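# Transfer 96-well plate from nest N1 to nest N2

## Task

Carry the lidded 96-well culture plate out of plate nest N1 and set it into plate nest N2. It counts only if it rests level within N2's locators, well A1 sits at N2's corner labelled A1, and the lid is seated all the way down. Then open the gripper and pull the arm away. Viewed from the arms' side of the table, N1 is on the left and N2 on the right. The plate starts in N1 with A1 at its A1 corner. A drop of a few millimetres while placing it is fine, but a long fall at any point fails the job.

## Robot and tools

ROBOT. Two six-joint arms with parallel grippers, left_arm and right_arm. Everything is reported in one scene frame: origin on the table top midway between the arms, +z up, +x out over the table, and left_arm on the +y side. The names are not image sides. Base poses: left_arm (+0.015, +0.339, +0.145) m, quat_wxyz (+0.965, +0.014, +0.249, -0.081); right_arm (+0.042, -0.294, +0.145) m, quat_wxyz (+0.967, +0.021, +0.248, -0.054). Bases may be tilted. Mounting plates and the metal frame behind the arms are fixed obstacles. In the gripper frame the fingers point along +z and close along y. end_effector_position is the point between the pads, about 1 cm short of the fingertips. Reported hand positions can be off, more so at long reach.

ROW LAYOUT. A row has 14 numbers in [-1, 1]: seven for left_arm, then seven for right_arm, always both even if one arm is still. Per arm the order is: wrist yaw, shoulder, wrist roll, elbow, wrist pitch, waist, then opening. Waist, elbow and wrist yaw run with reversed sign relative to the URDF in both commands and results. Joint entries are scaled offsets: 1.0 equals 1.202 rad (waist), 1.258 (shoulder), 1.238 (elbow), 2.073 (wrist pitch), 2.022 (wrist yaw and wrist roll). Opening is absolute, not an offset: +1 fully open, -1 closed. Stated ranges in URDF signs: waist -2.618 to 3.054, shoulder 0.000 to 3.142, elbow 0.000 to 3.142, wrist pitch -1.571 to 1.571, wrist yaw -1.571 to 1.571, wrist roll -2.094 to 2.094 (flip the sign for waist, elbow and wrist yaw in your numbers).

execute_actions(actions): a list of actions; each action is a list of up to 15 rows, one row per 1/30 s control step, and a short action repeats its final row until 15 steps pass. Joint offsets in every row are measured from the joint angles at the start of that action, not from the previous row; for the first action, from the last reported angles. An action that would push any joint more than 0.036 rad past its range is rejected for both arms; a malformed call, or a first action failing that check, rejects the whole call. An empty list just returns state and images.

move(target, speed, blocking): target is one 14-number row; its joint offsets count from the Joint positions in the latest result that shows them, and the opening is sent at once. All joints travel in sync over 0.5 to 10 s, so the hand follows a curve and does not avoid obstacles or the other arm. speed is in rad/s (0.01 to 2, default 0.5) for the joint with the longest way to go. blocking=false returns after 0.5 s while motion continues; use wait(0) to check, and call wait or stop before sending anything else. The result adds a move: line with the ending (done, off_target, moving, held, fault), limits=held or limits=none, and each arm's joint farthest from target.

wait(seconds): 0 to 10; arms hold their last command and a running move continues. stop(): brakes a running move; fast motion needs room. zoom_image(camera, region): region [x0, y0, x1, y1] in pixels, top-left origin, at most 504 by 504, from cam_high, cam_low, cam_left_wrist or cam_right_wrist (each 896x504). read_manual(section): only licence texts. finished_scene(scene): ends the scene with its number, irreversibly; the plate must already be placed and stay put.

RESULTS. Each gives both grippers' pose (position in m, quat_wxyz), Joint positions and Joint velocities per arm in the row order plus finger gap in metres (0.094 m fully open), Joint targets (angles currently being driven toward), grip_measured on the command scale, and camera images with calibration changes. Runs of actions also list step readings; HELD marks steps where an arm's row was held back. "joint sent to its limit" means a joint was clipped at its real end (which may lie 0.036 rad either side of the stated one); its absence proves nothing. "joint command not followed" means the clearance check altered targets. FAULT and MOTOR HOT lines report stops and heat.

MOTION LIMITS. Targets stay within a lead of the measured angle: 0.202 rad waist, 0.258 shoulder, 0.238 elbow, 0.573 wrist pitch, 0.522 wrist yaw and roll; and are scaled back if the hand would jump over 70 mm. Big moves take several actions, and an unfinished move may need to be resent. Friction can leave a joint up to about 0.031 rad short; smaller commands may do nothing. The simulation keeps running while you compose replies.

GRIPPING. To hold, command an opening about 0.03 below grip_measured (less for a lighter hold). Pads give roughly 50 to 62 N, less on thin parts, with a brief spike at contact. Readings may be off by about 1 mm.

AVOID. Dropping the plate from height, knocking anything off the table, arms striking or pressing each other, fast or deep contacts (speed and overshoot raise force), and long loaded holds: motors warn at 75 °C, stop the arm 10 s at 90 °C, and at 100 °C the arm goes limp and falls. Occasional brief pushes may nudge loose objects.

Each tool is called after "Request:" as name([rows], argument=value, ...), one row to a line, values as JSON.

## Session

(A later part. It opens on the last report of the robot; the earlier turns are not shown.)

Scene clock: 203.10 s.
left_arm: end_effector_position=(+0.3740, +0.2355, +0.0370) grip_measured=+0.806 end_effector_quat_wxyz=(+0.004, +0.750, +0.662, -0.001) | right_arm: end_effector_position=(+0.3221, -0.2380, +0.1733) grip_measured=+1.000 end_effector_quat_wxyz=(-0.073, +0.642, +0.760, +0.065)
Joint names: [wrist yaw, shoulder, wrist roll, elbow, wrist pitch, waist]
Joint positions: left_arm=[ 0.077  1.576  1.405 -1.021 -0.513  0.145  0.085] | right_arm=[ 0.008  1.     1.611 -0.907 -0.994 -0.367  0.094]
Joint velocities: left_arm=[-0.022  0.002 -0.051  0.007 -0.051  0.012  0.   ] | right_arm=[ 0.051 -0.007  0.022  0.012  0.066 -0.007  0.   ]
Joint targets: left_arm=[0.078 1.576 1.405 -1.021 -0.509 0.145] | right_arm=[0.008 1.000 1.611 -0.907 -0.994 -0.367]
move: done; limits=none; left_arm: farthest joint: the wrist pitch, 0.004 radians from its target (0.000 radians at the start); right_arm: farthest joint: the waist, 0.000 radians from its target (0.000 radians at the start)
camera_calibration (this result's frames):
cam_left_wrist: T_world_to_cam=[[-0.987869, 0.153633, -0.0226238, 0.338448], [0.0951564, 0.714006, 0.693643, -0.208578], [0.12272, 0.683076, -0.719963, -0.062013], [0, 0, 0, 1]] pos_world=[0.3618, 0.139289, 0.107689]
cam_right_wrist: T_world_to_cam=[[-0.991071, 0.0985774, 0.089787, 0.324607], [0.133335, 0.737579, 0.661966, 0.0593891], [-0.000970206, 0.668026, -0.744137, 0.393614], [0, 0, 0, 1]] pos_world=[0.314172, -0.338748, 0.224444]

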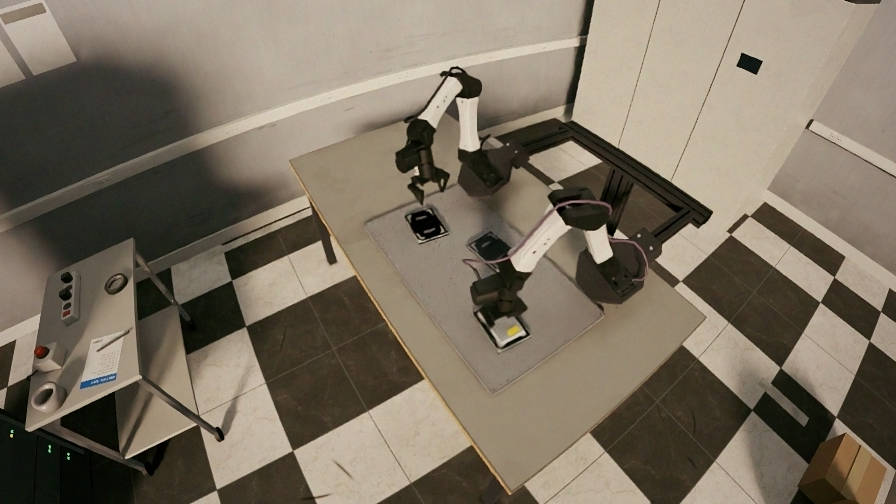

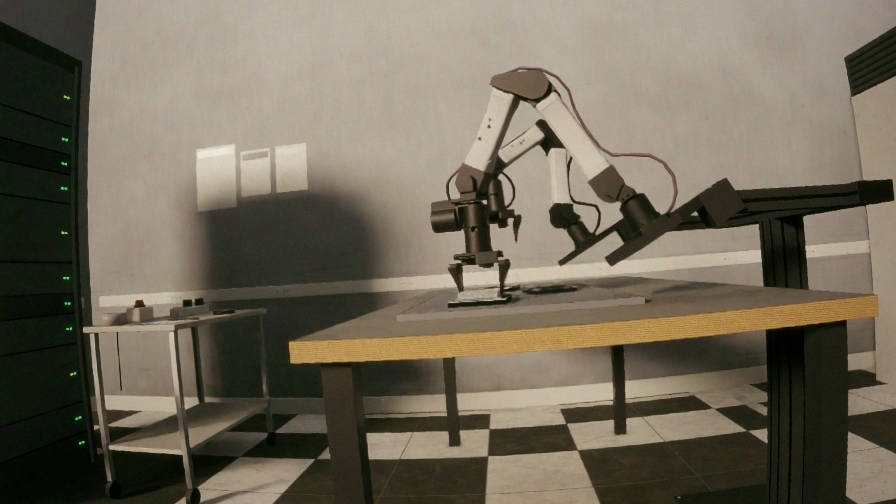

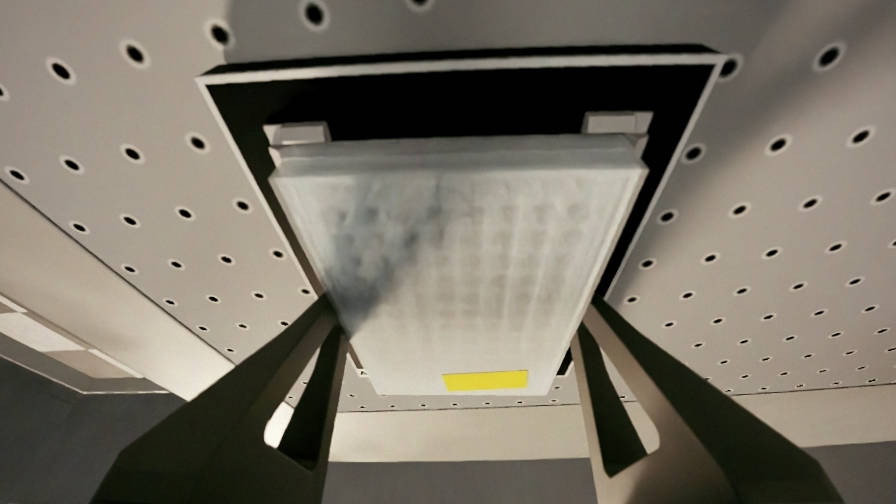

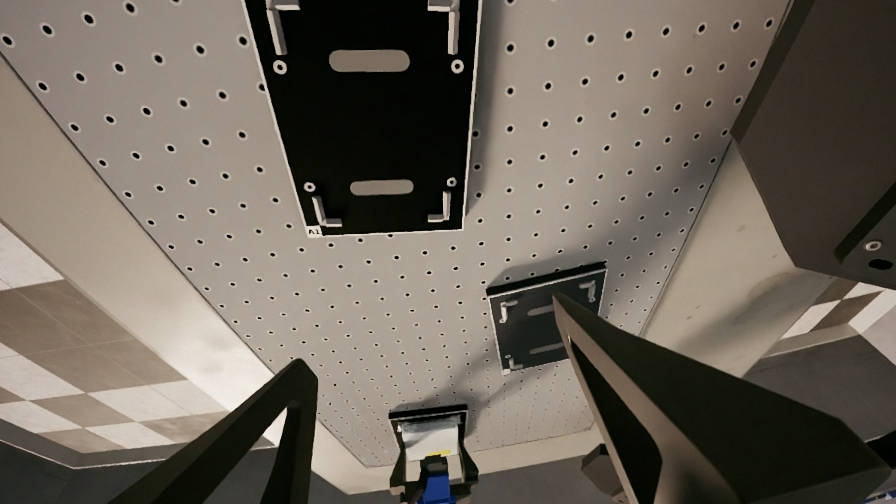

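Request:
move(target=[0,-0.047,0,-0.026,-0.033,0,0.77,0,0,0,0,0,0,1], speed=0.05)

Scene clock: 207.40 s.
left_arm: end_effector_position=(+0.3722, +0.2372, +0.0494) grip_measured=+0.806 end_effector_quat_wxyz=(-0.000, +0.750, +0.661, -0.004) | right_arm: end_effector_position=(+0.3221, -0.2380, +0.1733) grip_measured=+1.000 end_effector_quat_wxyz=(-0.073, +0.642, +0.760, +0.065)
Joint names: [wrist yaw, shoulder, wrist roll, elbow, wrist pitch, waist]
Joint positions: left_arm=[ 0.077  1.542  1.405 -1.032 -0.568  0.145  0.085] | right_arm=[ 0.008  1.     1.611 -0.907 -0.994 -0.367  0.094]
Joint velocities: left_arm=[ 0.007 -0.002  0.007 -0.007 -0.139  0.017 -0.   ] | right_arm=[ 0.007 -0.007 -0.007  0.017  0.007  0.012  0.   ]
Joint targets: left_arm=[0.077 1.517 1.405 -1.053 -0.581 0.145] | right_arm=[0.008 1.000 1.611 -0.907 -0.994 -0.367]
move: off_target (left_arm); limits=none; left_arm: farthest joint: the shoulder, 0.025 radians from its target (0.060 radians at the start); right_arm: farthest joint: the waist, 0.000 radians from its target (0.000 radians at the start)
camera_calibration (this result's frames):
cam_left_wrist: T_world_to_cam=[[-0.98791, 0.154467, -0.0132096, 0.336084], [0.102043, 0.712035, 0.694689, -0.220245], [0.116712, 0.684942, -0.719189, -0.0522701], [0, 0, 0, 1]] pos_world=[0.360595, 0.140711, 0.119849]
cam_right_wrist: T_world_to_cam=[[-0.991071, 0.0985774, 0.089787, 0.324607], [0.133335, 0.737579, 0.661966, 0.0593891], [-0.000970206, 0.668026, -0.744137, 0.393614], [0, 0, 0, 1]] pos_world=[0.314172, -0.338748, 0.224444]

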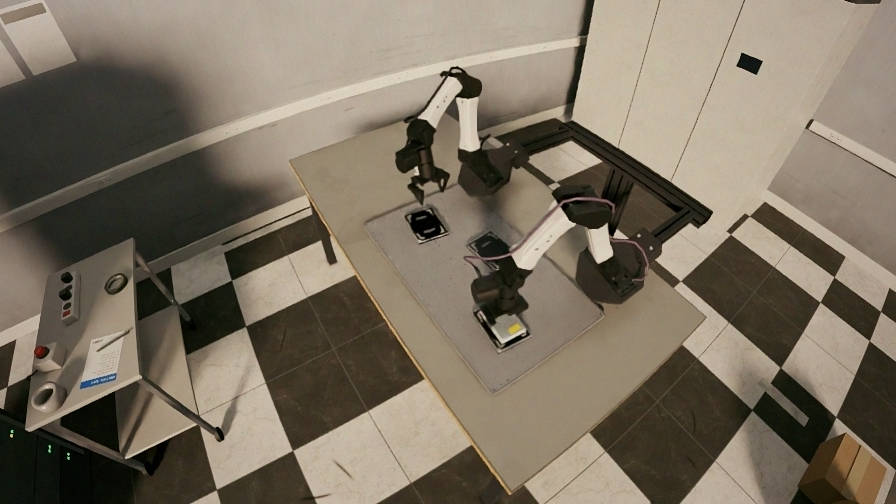

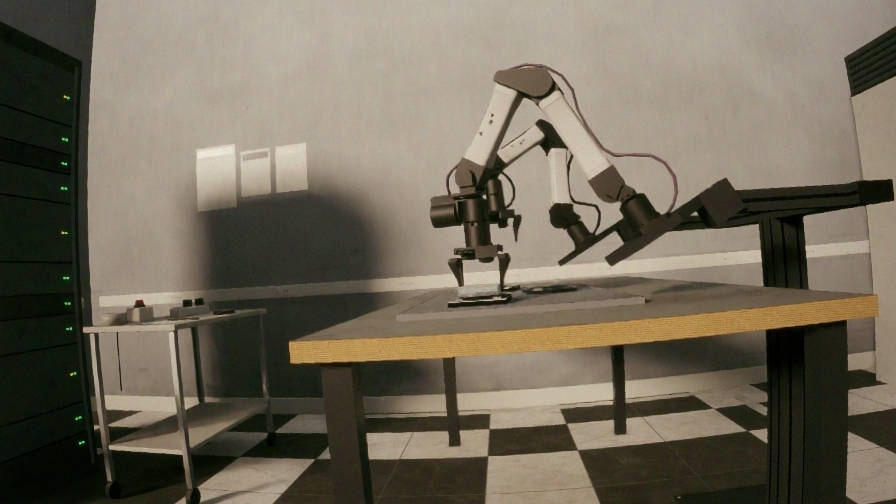

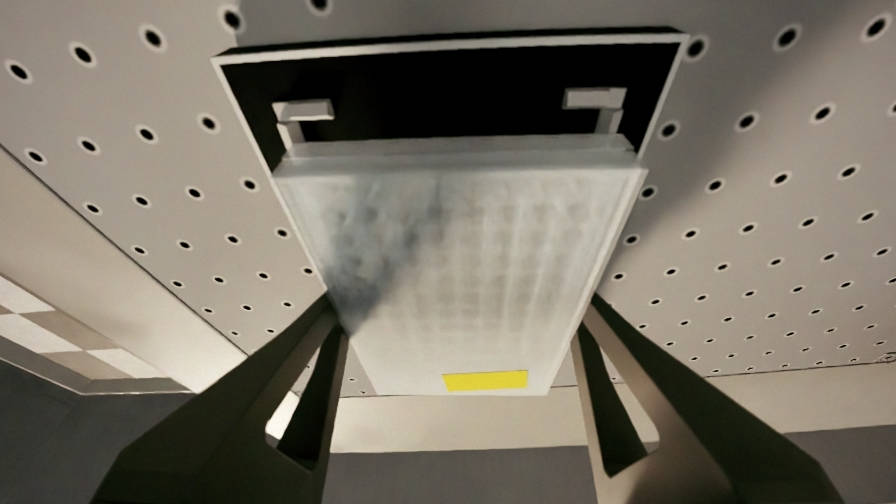

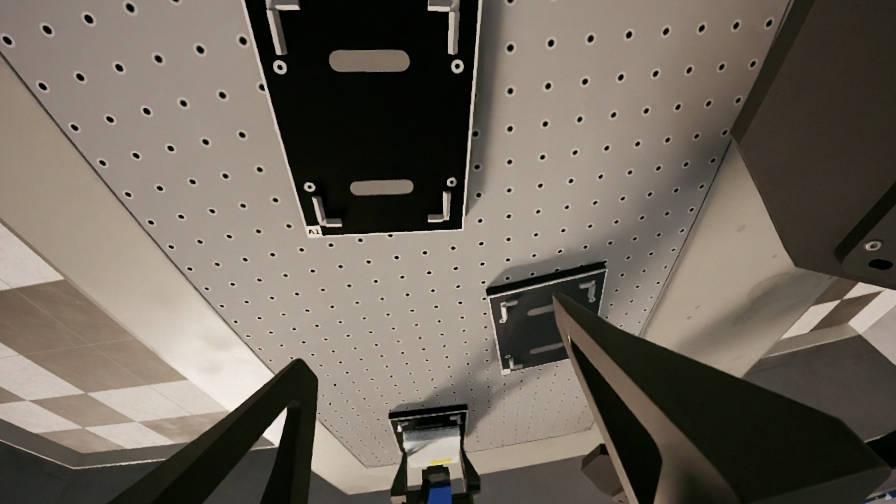

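Request:
move(target=[0,-0.075,0,-0.038,-0.07,0,0.77,0,0,0,0,0,0.75,1], speed=0.6)

Scene clock: 221.10 s.
left_arm: end_effector_position=(+0.3634, +0.2420, +0.0753) grip_measured=+0.806 end_effector_quat_wxyz=(-0.016, +0.751, +0.660, -0.014) | right_arm: end_effector_position=(+0.2846, -0.4431, +0.1779) grip_measured=+1.000 end_effector_quat_wxyz=(+0.069, +0.884, +0.454, -0.090)
Joint names: [wrist yaw, shoulder, wrist roll, elbow, wrist pitch, waist]
Joint positions: left_arm=[ 0.077  1.473  1.405 -1.058 -0.7    0.145  0.085] | right_arm=[ 0.008  1.     1.611 -0.907 -0.994  0.527  0.094]
Joint velocities: left_arm=[-0.022  0.007 -0.022 -0.002 -0.037  0.012  0.   ] | right_arm=[ 0.022 -0.002  0.037 -0.007 -0.037 -0.002  0.   ]
Joint targets: left_arm=[0.077 1.448 1.405 -1.079 -0.714 0.145] | right_arm=[0.008 1.000 1.611 -0.907 -0.994 0.535]
move: off_target (left_arm); limits=none; left_arm: farthest joint: the shoulder, 0.025 radians from its target (0.094 radians at the start); right_arm: farthest joint: the waist, 0.007 radians from its target (0.901 radians at the start)
camera_calibration (this result's frames):
cam_left_wrist: T_world_to_cam=[[-0.987263, 0.157429, 0.0229541, 0.323366], [0.128553, 0.704395, 0.69807, -0.248864], [0.0937277, 0.69213, -0.715661, -0.0296095], [0, 0, 0, 1]] pos_world=[0.354014, 0.144885, 0.145111]
cam_right_wrist: T_world_to_cam=[[-0.620455, 0.781981, -0.0595057, 0.531168], [0.727825, 0.602419, 0.327662, 0.0430141], [0.292073, 0.15999, -0.942919, 0.260899], [0, 0, 0, 1]] pos_world=[0.222057, -0.483017, 0.26352]

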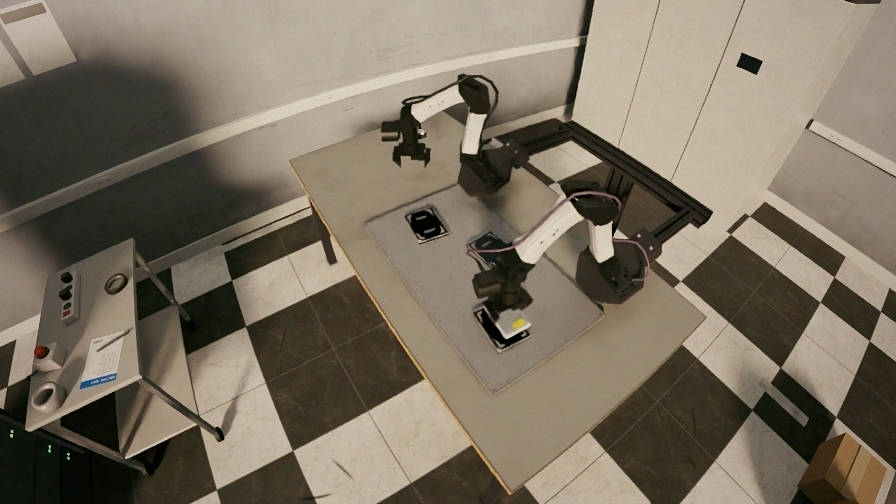

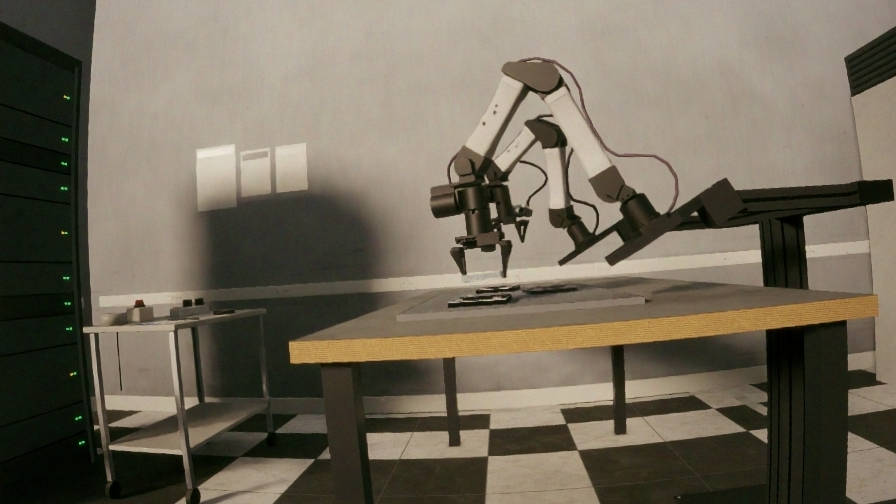

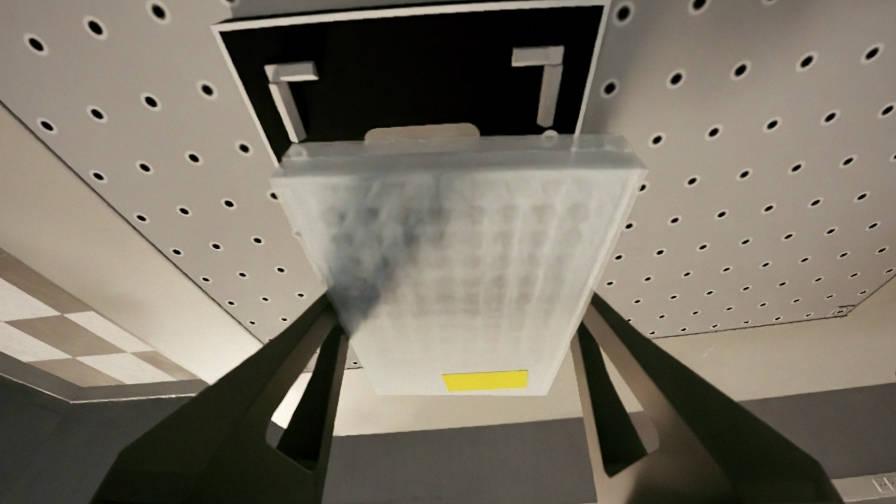

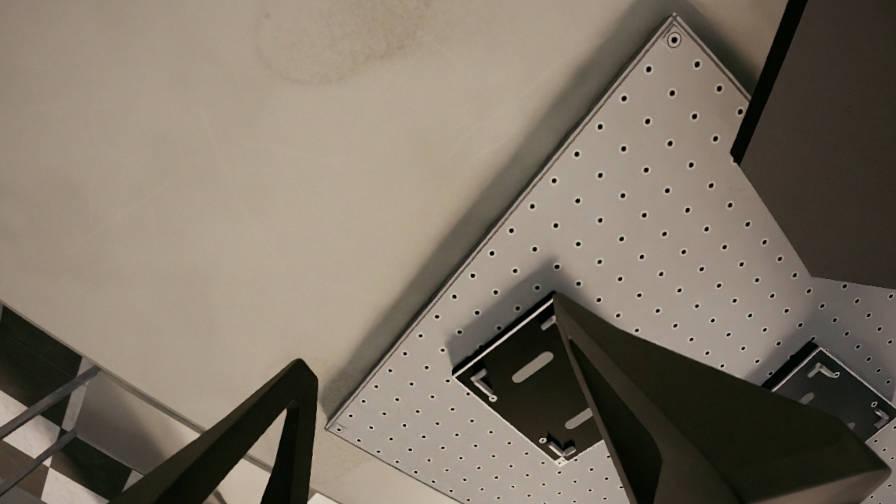

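Request:
move(target=[0.188,0.369,-0.572,-0.3257,-0.0732,0.794,0.77,0,0,0,0,0,0,1], speed=0.4)

Scene clock: 228.73 s.
left_arm: end_effector_position=(+0.2183, -0.0316, +0.0933) grip_measured=+0.806 end_effector_quat_wxyz=(+0.003, +0.666, +0.746, -0.002) | right_arm: end_effector_position=(+0.2846, -0.4431, +0.1779) grip_measured=+1.000 end_effector_quat_wxyz=(+0.069, +0.884, +0.454, -0.090)
Joint names: [wrist yaw, shoulder, wrist roll, elbow, wrist pitch, waist]
Joint positions: left_arm=[ 0.449  1.927  0.254 -1.438 -0.838  1.093  0.085] | right_arm=[ 0.008  1.     1.611 -0.907 -0.994  0.527  0.094]
Joint velocities: left_arm=[-0.066 -0.002 -0.051  0.022 -0.007 -0.002 -0.001] | right_arm=[ 0.022  0.022 -0.007  0.002  0.022 -0.002  0.   ]
Joint targets: left_arm=[0.457 1.937 0.248 -1.461 -0.852 1.099] | right_arm=[0.008 1.000 1.611 -0.907 -0.994 0.527]
move: off_target (left_arm); limits=none; left_arm: farthest joint: the elbow, 0.023 radians from its target (0.403 radians at the start); right_arm: farthest joint: the waist, 0.000 radians from its target (0.000 radians at the start)
camera_calibration (this result's frames):
cam_left_wrist: T_world_to_cam=[[-0.996225, -0.0843638, -0.0204431, 0.221131], [-0.0749396, 0.717002, 0.693031, -0.00479069], [-0.043809, 0.691947, -0.720618, 0.216755], [0, 0, 0, 1]] pos_world=[0.229433, -0.127893, 0.164039]
cam_right_wrist: T_world_to_cam=[[-0.620455, 0.781981, -0.0595057, 0.531168], [0.727825, 0.602419, 0.327662, 0.0430141], [0.292073, 0.15999, -0.942919, 0.260899], [0, 0, 0, 1]] pos_world=[0.222057, -0.483017, 0.26352]

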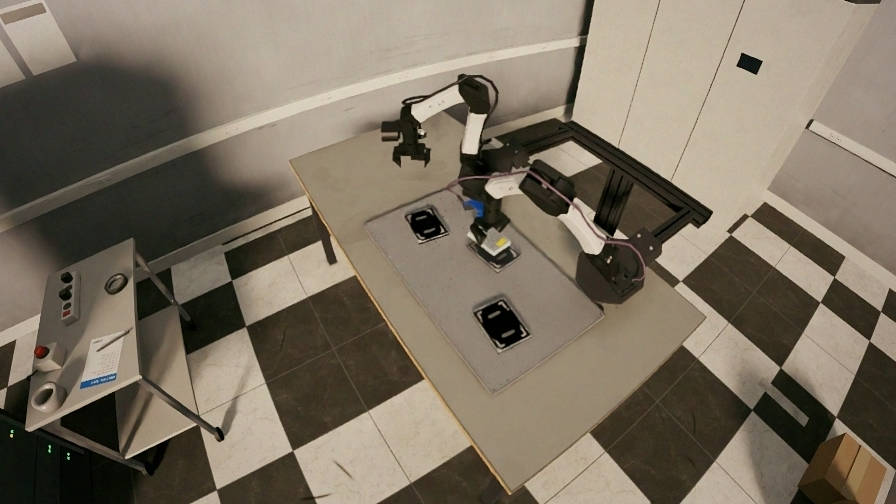

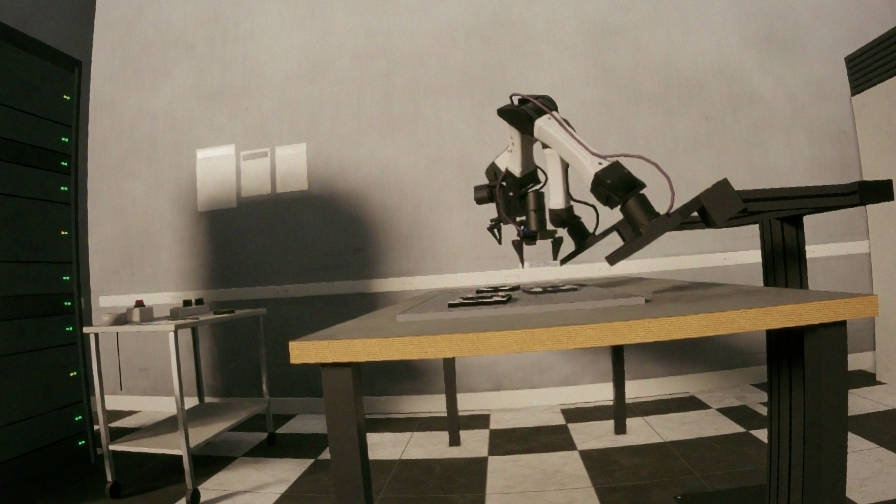

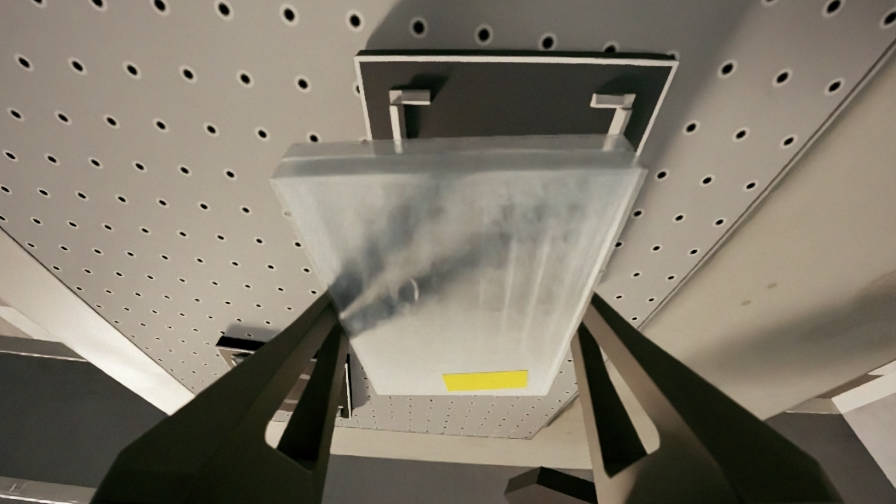

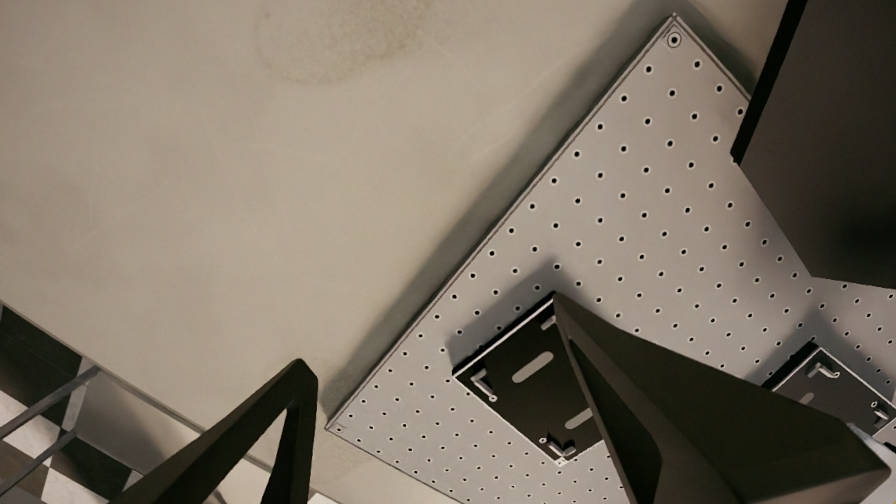

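Request:
zoom_image(camera="cam_left_wrist", region=[340, 40, 700, 190])

Region (340, 40, 700, 190) of cam_left_wrist's 896x504 image, scaled by 1.400, with more detail than that image has; it fills the top 210 rows of this view, and the rest is white.

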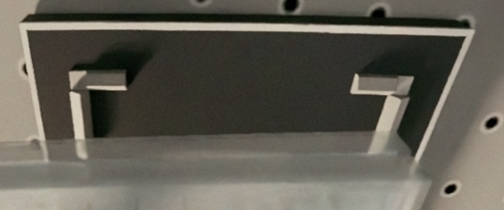

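Request:
move(target=[0,0.036,0.016,0.106,0.0745,0.004,0.77,0,0,0,0,0,0,1], speed=0.15)

Scene clock: 249.80 s.
left_arm: end_effector_position=(+0.1975, -0.0232, +0.0591) grip_measured=+0.806 end_effector_quat_wxyz=(-0.001, +0.677, +0.736, +0.000) | right_arm: end_effector_position=(+0.2846, -0.4431, +0.1779) grip_measured=+1.000 end_effector_quat_wxyz=(+0.069, +0.884, +0.454, -0.090)
Joint names: [wrist yaw, shoulder, wrist roll, elbow, wrist pitch, waist]
Joint positions: left_arm=[ 0.449  1.963  0.281 -1.321 -0.697  1.093  0.085] | right_arm=[ 0.008  1.     1.611 -0.907 -0.994  0.527  0.094]
Joint velocities: left_arm=[-0.037 -0.012  0.022  0.002  0.037 -0.017  0.001] | right_arm=[-0.007 -0.002 -0.007 -0.002 -0.007 -0.017  0.   ]
Joint targets: left_arm=[0.449 1.972 0.286 -1.307 -0.684 1.098] | right_arm=[0.008 1.000 1.611 -0.907 -0.994 0.527]
move: done; limits=none; left_arm: farthest joint: the elbow, 0.014 radians from its target (0.132 radians at the start); right_arm: farthest joint: the waist, 0.000 radians from its target (0.000 radians at the start)
camera_calibration (this result's frames):
cam_left_wrist: T_world_to_cam=[[-0.998446, -0.0527536, -0.0179799, 0.201456], [-0.0502446, 0.712382, 0.699991, 0.00592199], [-0.0241185, 0.699807, -0.713925, 0.1813], [0, 0, 0, 1]] pos_world=[0.205813, -0.120466, 0.128911]
cam_right_wrist: T_world_to_cam=[[-0.620455, 0.781981, -0.0595057, 0.531168], [0.727825, 0.602419, 0.327662, 0.0430141], [0.292073, 0.15999, -0.942919, 0.260899], [0, 0, 0, 1]] pos_world=[0.222057, -0.483017, 0.26352]

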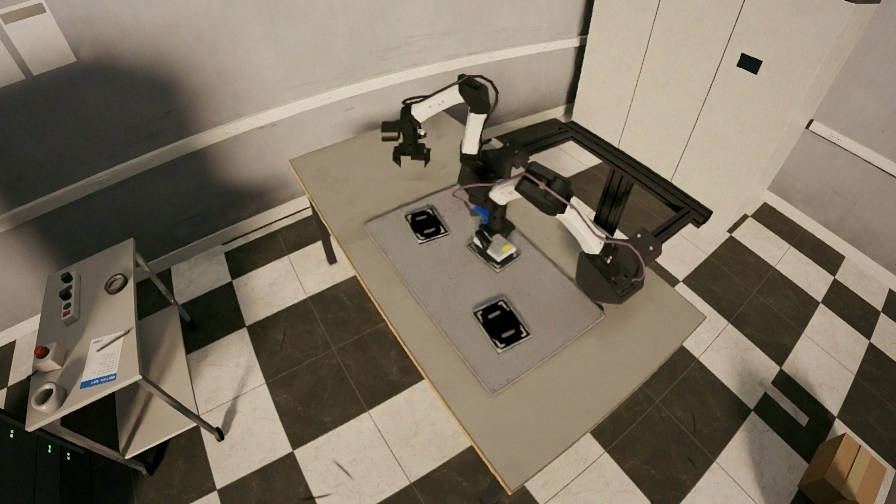

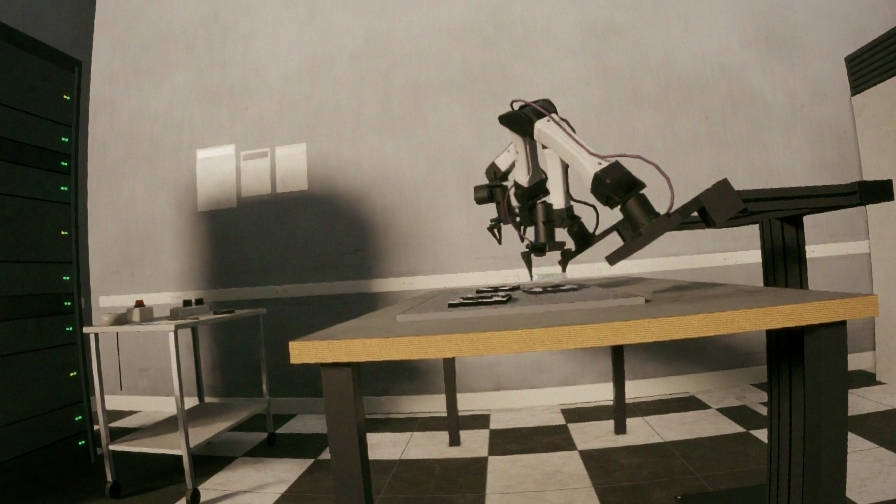

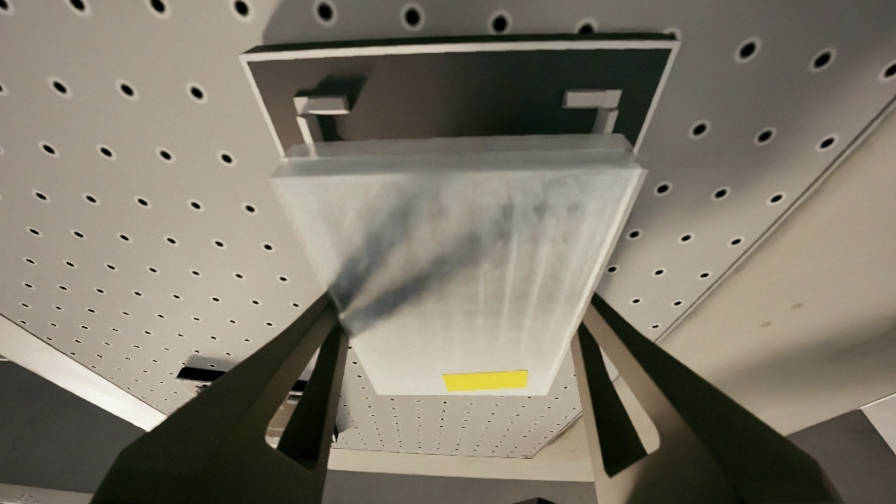

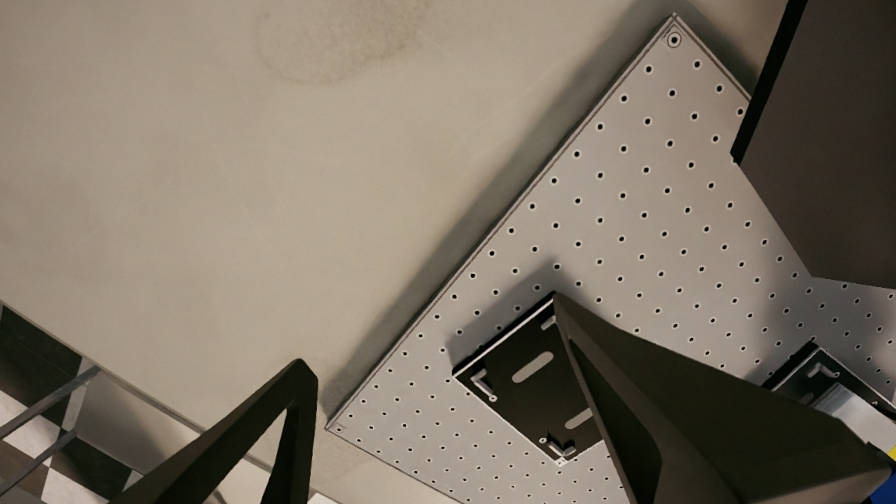

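Request:
zoom_image(camera="cam_left_wrist", region=[230, 30, 700, 200])

Region (230, 30, 700, 200) of cam_left_wrist's 896x504 image, scaled by 1.072, with more detail than that image has; it fills the top 182 rows of this view, and the rest is white.

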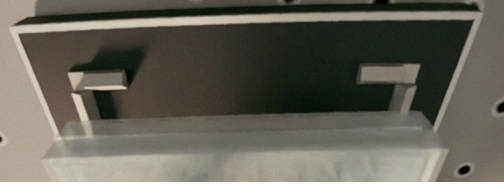

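Request:
move(target=[-0.004,0.02,0.011,0.03,0.0285,-0.0166,0.77,0,0,0,0,0,0,1], speed=0.05)

Scene clock: 264.93 s.
left_arm: end_effector_position=(+0.1973, -0.0215, +0.0483) grip_measured=+0.806 end_effector_quat_wxyz=(+0.001, +0.678, +0.735, +0.001) | right_arm: end_effector_position=(+0.2846, -0.4431, +0.1779) grip_measured=+1.000 end_effector_quat_wxyz=(+0.069, +0.884, +0.454, -0.090)
Joint names: [wrist yaw, shoulder, wrist roll, elbow, wrist pitch, waist]
Joint positions: left_arm=[ 0.448  1.977  0.298 -1.298 -0.651  1.08   0.085] | right_arm=[ 0.008  1.     1.611 -0.907 -0.994  0.527  0.094]
Joint velocities: left_arm=[ 0.037 -0.007 -0.007 -0.012  0.037  0.007  0.   ] | right_arm=[ 0.037  0.012 -0.007  0.017  0.007  0.012  0.   ]
Joint targets: left_arm=[0.441 1.987 0.303 -1.284 -0.638 1.073] | right_arm=[0.008 1.000 1.611 -0.907 -0.994 0.527]
move: done; limits=none; left_arm: farthest joint: the elbow, 0.015 radians from its target (0.037 radians at the start); right_arm: farthest joint: the waist, 0.000 radians from its target (0.000 radians at the start)
camera_calibration (this result's frames):
cam_left_wrist: T_world_to_cam=[[-0.998486, -0.0511668, -0.020185, 0.201253], [-0.050695, 0.713665, 0.69865, 0.0125218], [-0.0213424, 0.698615, -0.715179, 0.17188], [0, 0, 0, 1]] pos_world=[0.205251, -0.118717, 0.118239]
cam_right_wrist: T_world_to_cam=[[-0.620455, 0.781981, -0.0595057, 0.531168], [0.727825, 0.602419, 0.327662, 0.0430141], [0.292073, 0.15999, -0.942919, 0.260899], [0, 0, 0, 1]] pos_world=[0.222057, -0.483017, 0.26352]

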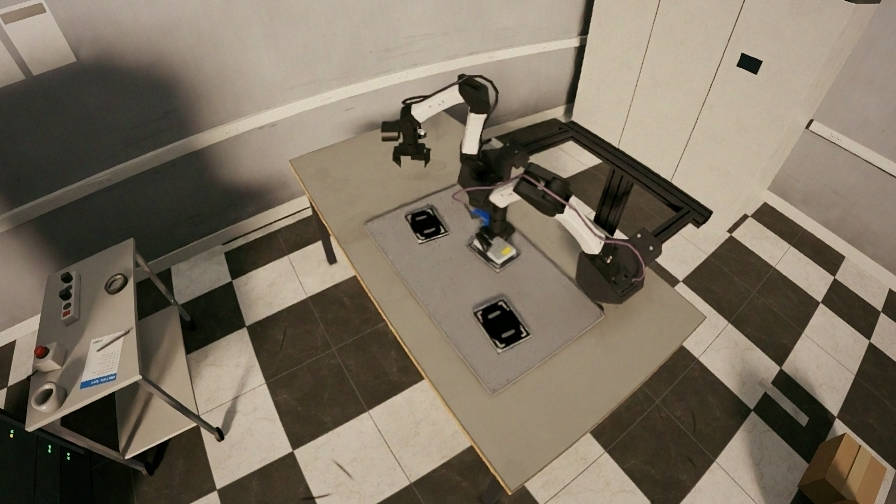

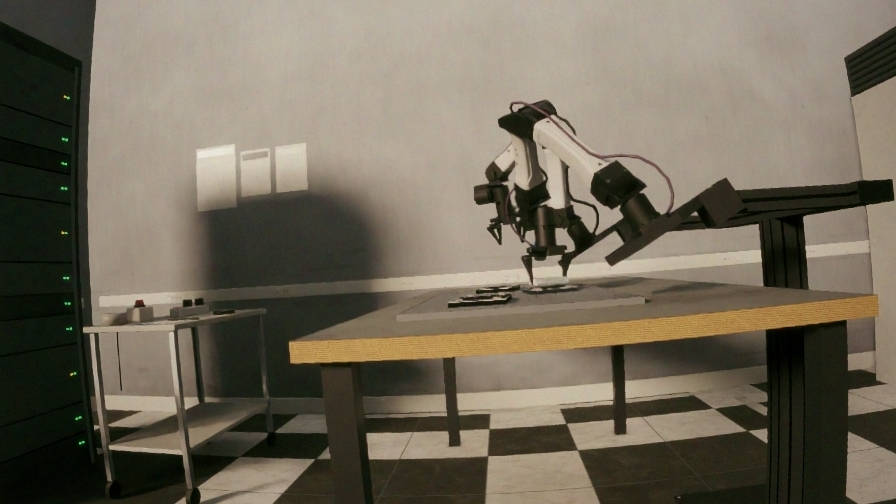

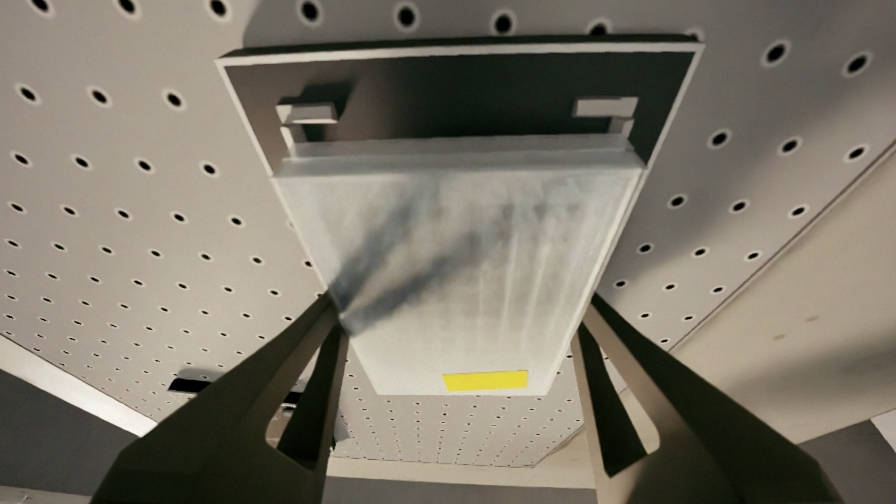

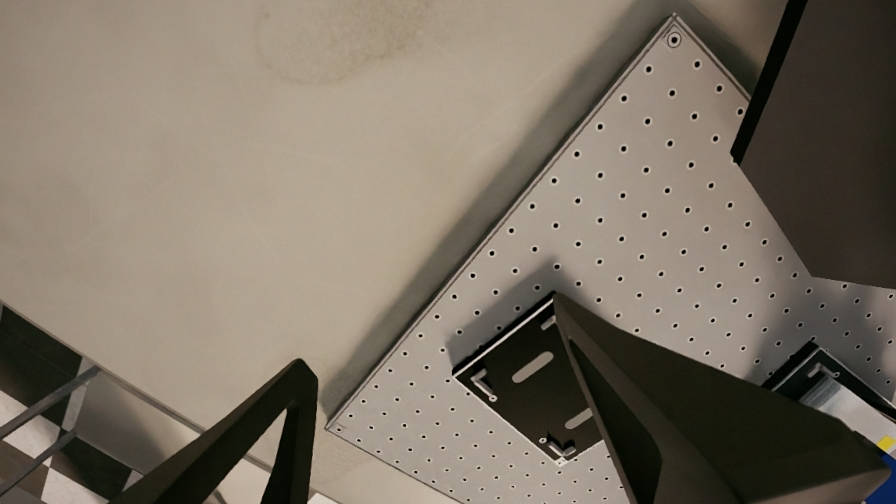

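Request:
zoom_image(camera="cam_left_wrist", region=[260, 80, 460, 180])

Request:
zoom_image(camera="cam_left_wrist", region=[480, 80, 680, 180])

Region (260, 80, 460, 180) of cam_left_wrist's 896x504 image, scaled by 2.520, with more detail than that image has.

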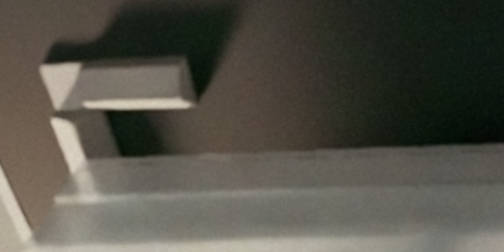

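Region (480, 80, 680, 180) of cam_left_wrist's 896x504 image, scaled by 2.520, with more detail than that image has.

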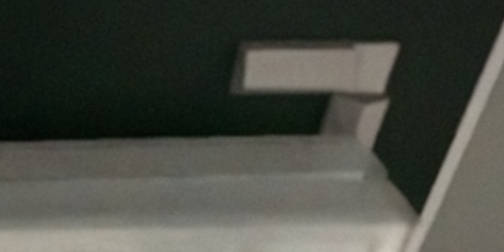

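Request:
move(target=[-0.006,0.026,0.011,0.0186,0.025,-0.018,0.77,0,0,0,0,0,0,1], speed=0.03)

Scene clock: 274.60 s.
left_arm: end_effector_position=(+0.1998, -0.0234, +0.0408) grip_measured=+0.806 end_effector_quat_wxyz=(+0.002, +0.678, +0.735, -0.002) | right_arm: end_effector_position=(+0.2846, -0.4431, +0.1779) grip_measured=+1.000 end_effector_quat_wxyz=(+0.069, +0.884, +0.454, -0.090)
Joint names: [wrist yaw, shoulder, wrist roll, elbow, wrist pitch, waist]
Joint positions: left_arm=[ 0.441  1.993  0.316 -1.298 -0.622  1.066  0.085] | right_arm=[ 0.008  1.     1.611 -0.907 -0.994  0.527  0.094]
Joint velocities: left_arm=[ 0.037 -0.012  0.037 -0.002 -0.066  0.002  0.   ] | right_arm=[0.051 0.007 0.007 0.022 0.051 0.032 0.   ]
Joint targets: left_arm=[0.436 2.010 0.320 -1.275 -0.599 1.059] | right_arm=[0.008 1.000 1.611 -0.907 -0.994 0.527]
move: off_target (left_arm); limits=none; left_arm: farthest joint: the elbow, 0.023 radians from its target (0.023 radians at the start); right_arm: farthest joint: the waist, 0.000 radians from its target (0.000 radians at the start)
camera_calibration (this result's frames):
cam_left_wrist: T_world_to_cam=[[-0.998546, -0.0504081, -0.0191075, 0.20345], [-0.0495361, 0.718164, 0.694108, 0.0192776], [-0.0212663, 0.694045, -0.719617, 0.167984], [0, 0, 0, 1]] pos_world=[0.207681, -0.120177, 0.111391]
cam_right_wrist: T_world_to_cam=[[-0.620455, 0.781981, -0.0595057, 0.531168], [0.727825, 0.602419, 0.327662, 0.0430141], [0.292073, 0.15999, -0.942919, 0.260899], [0, 0, 0, 1]] pos_world=[0.222057, -0.483017, 0.26352]

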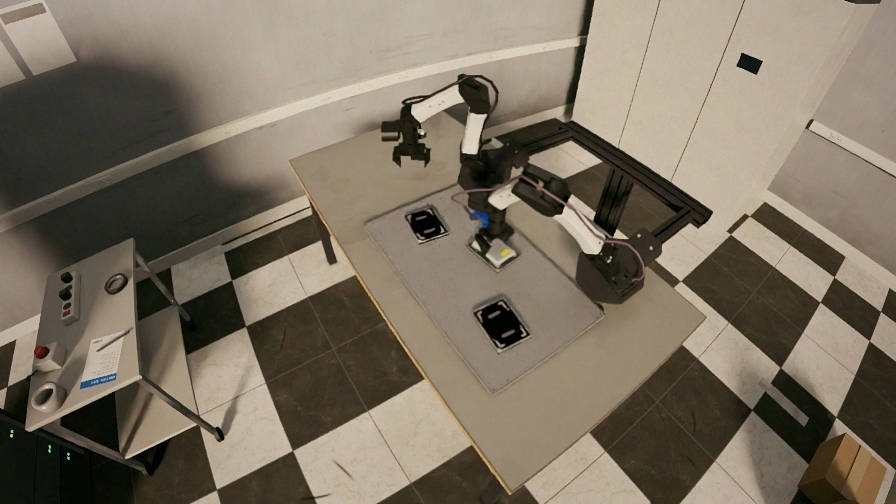

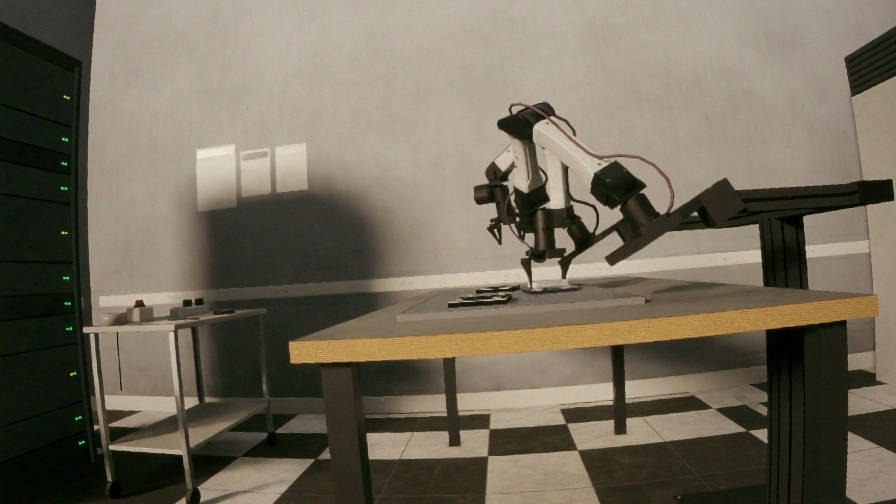

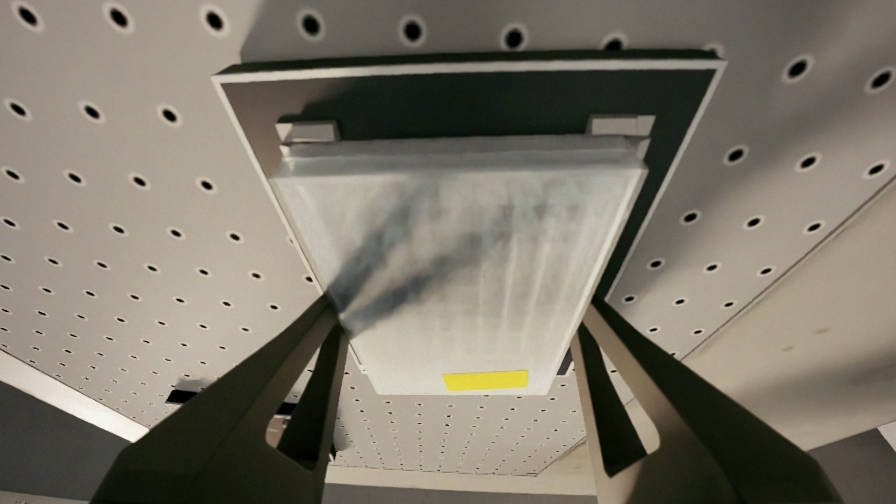

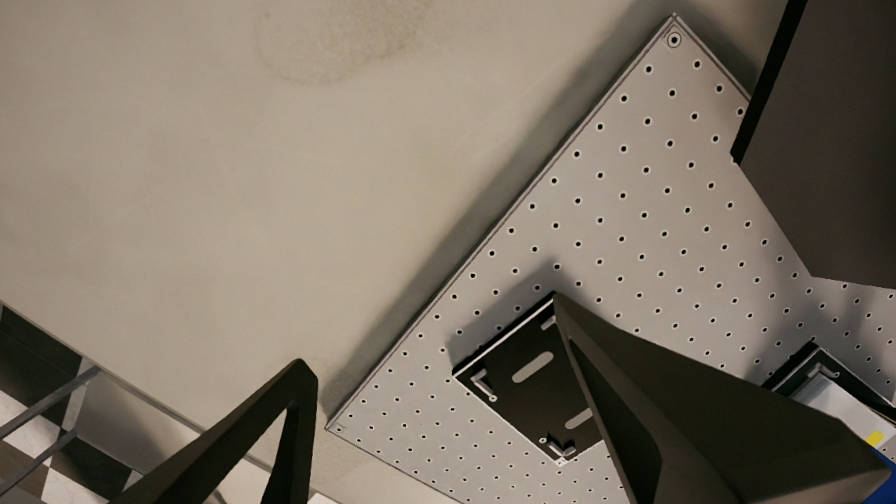

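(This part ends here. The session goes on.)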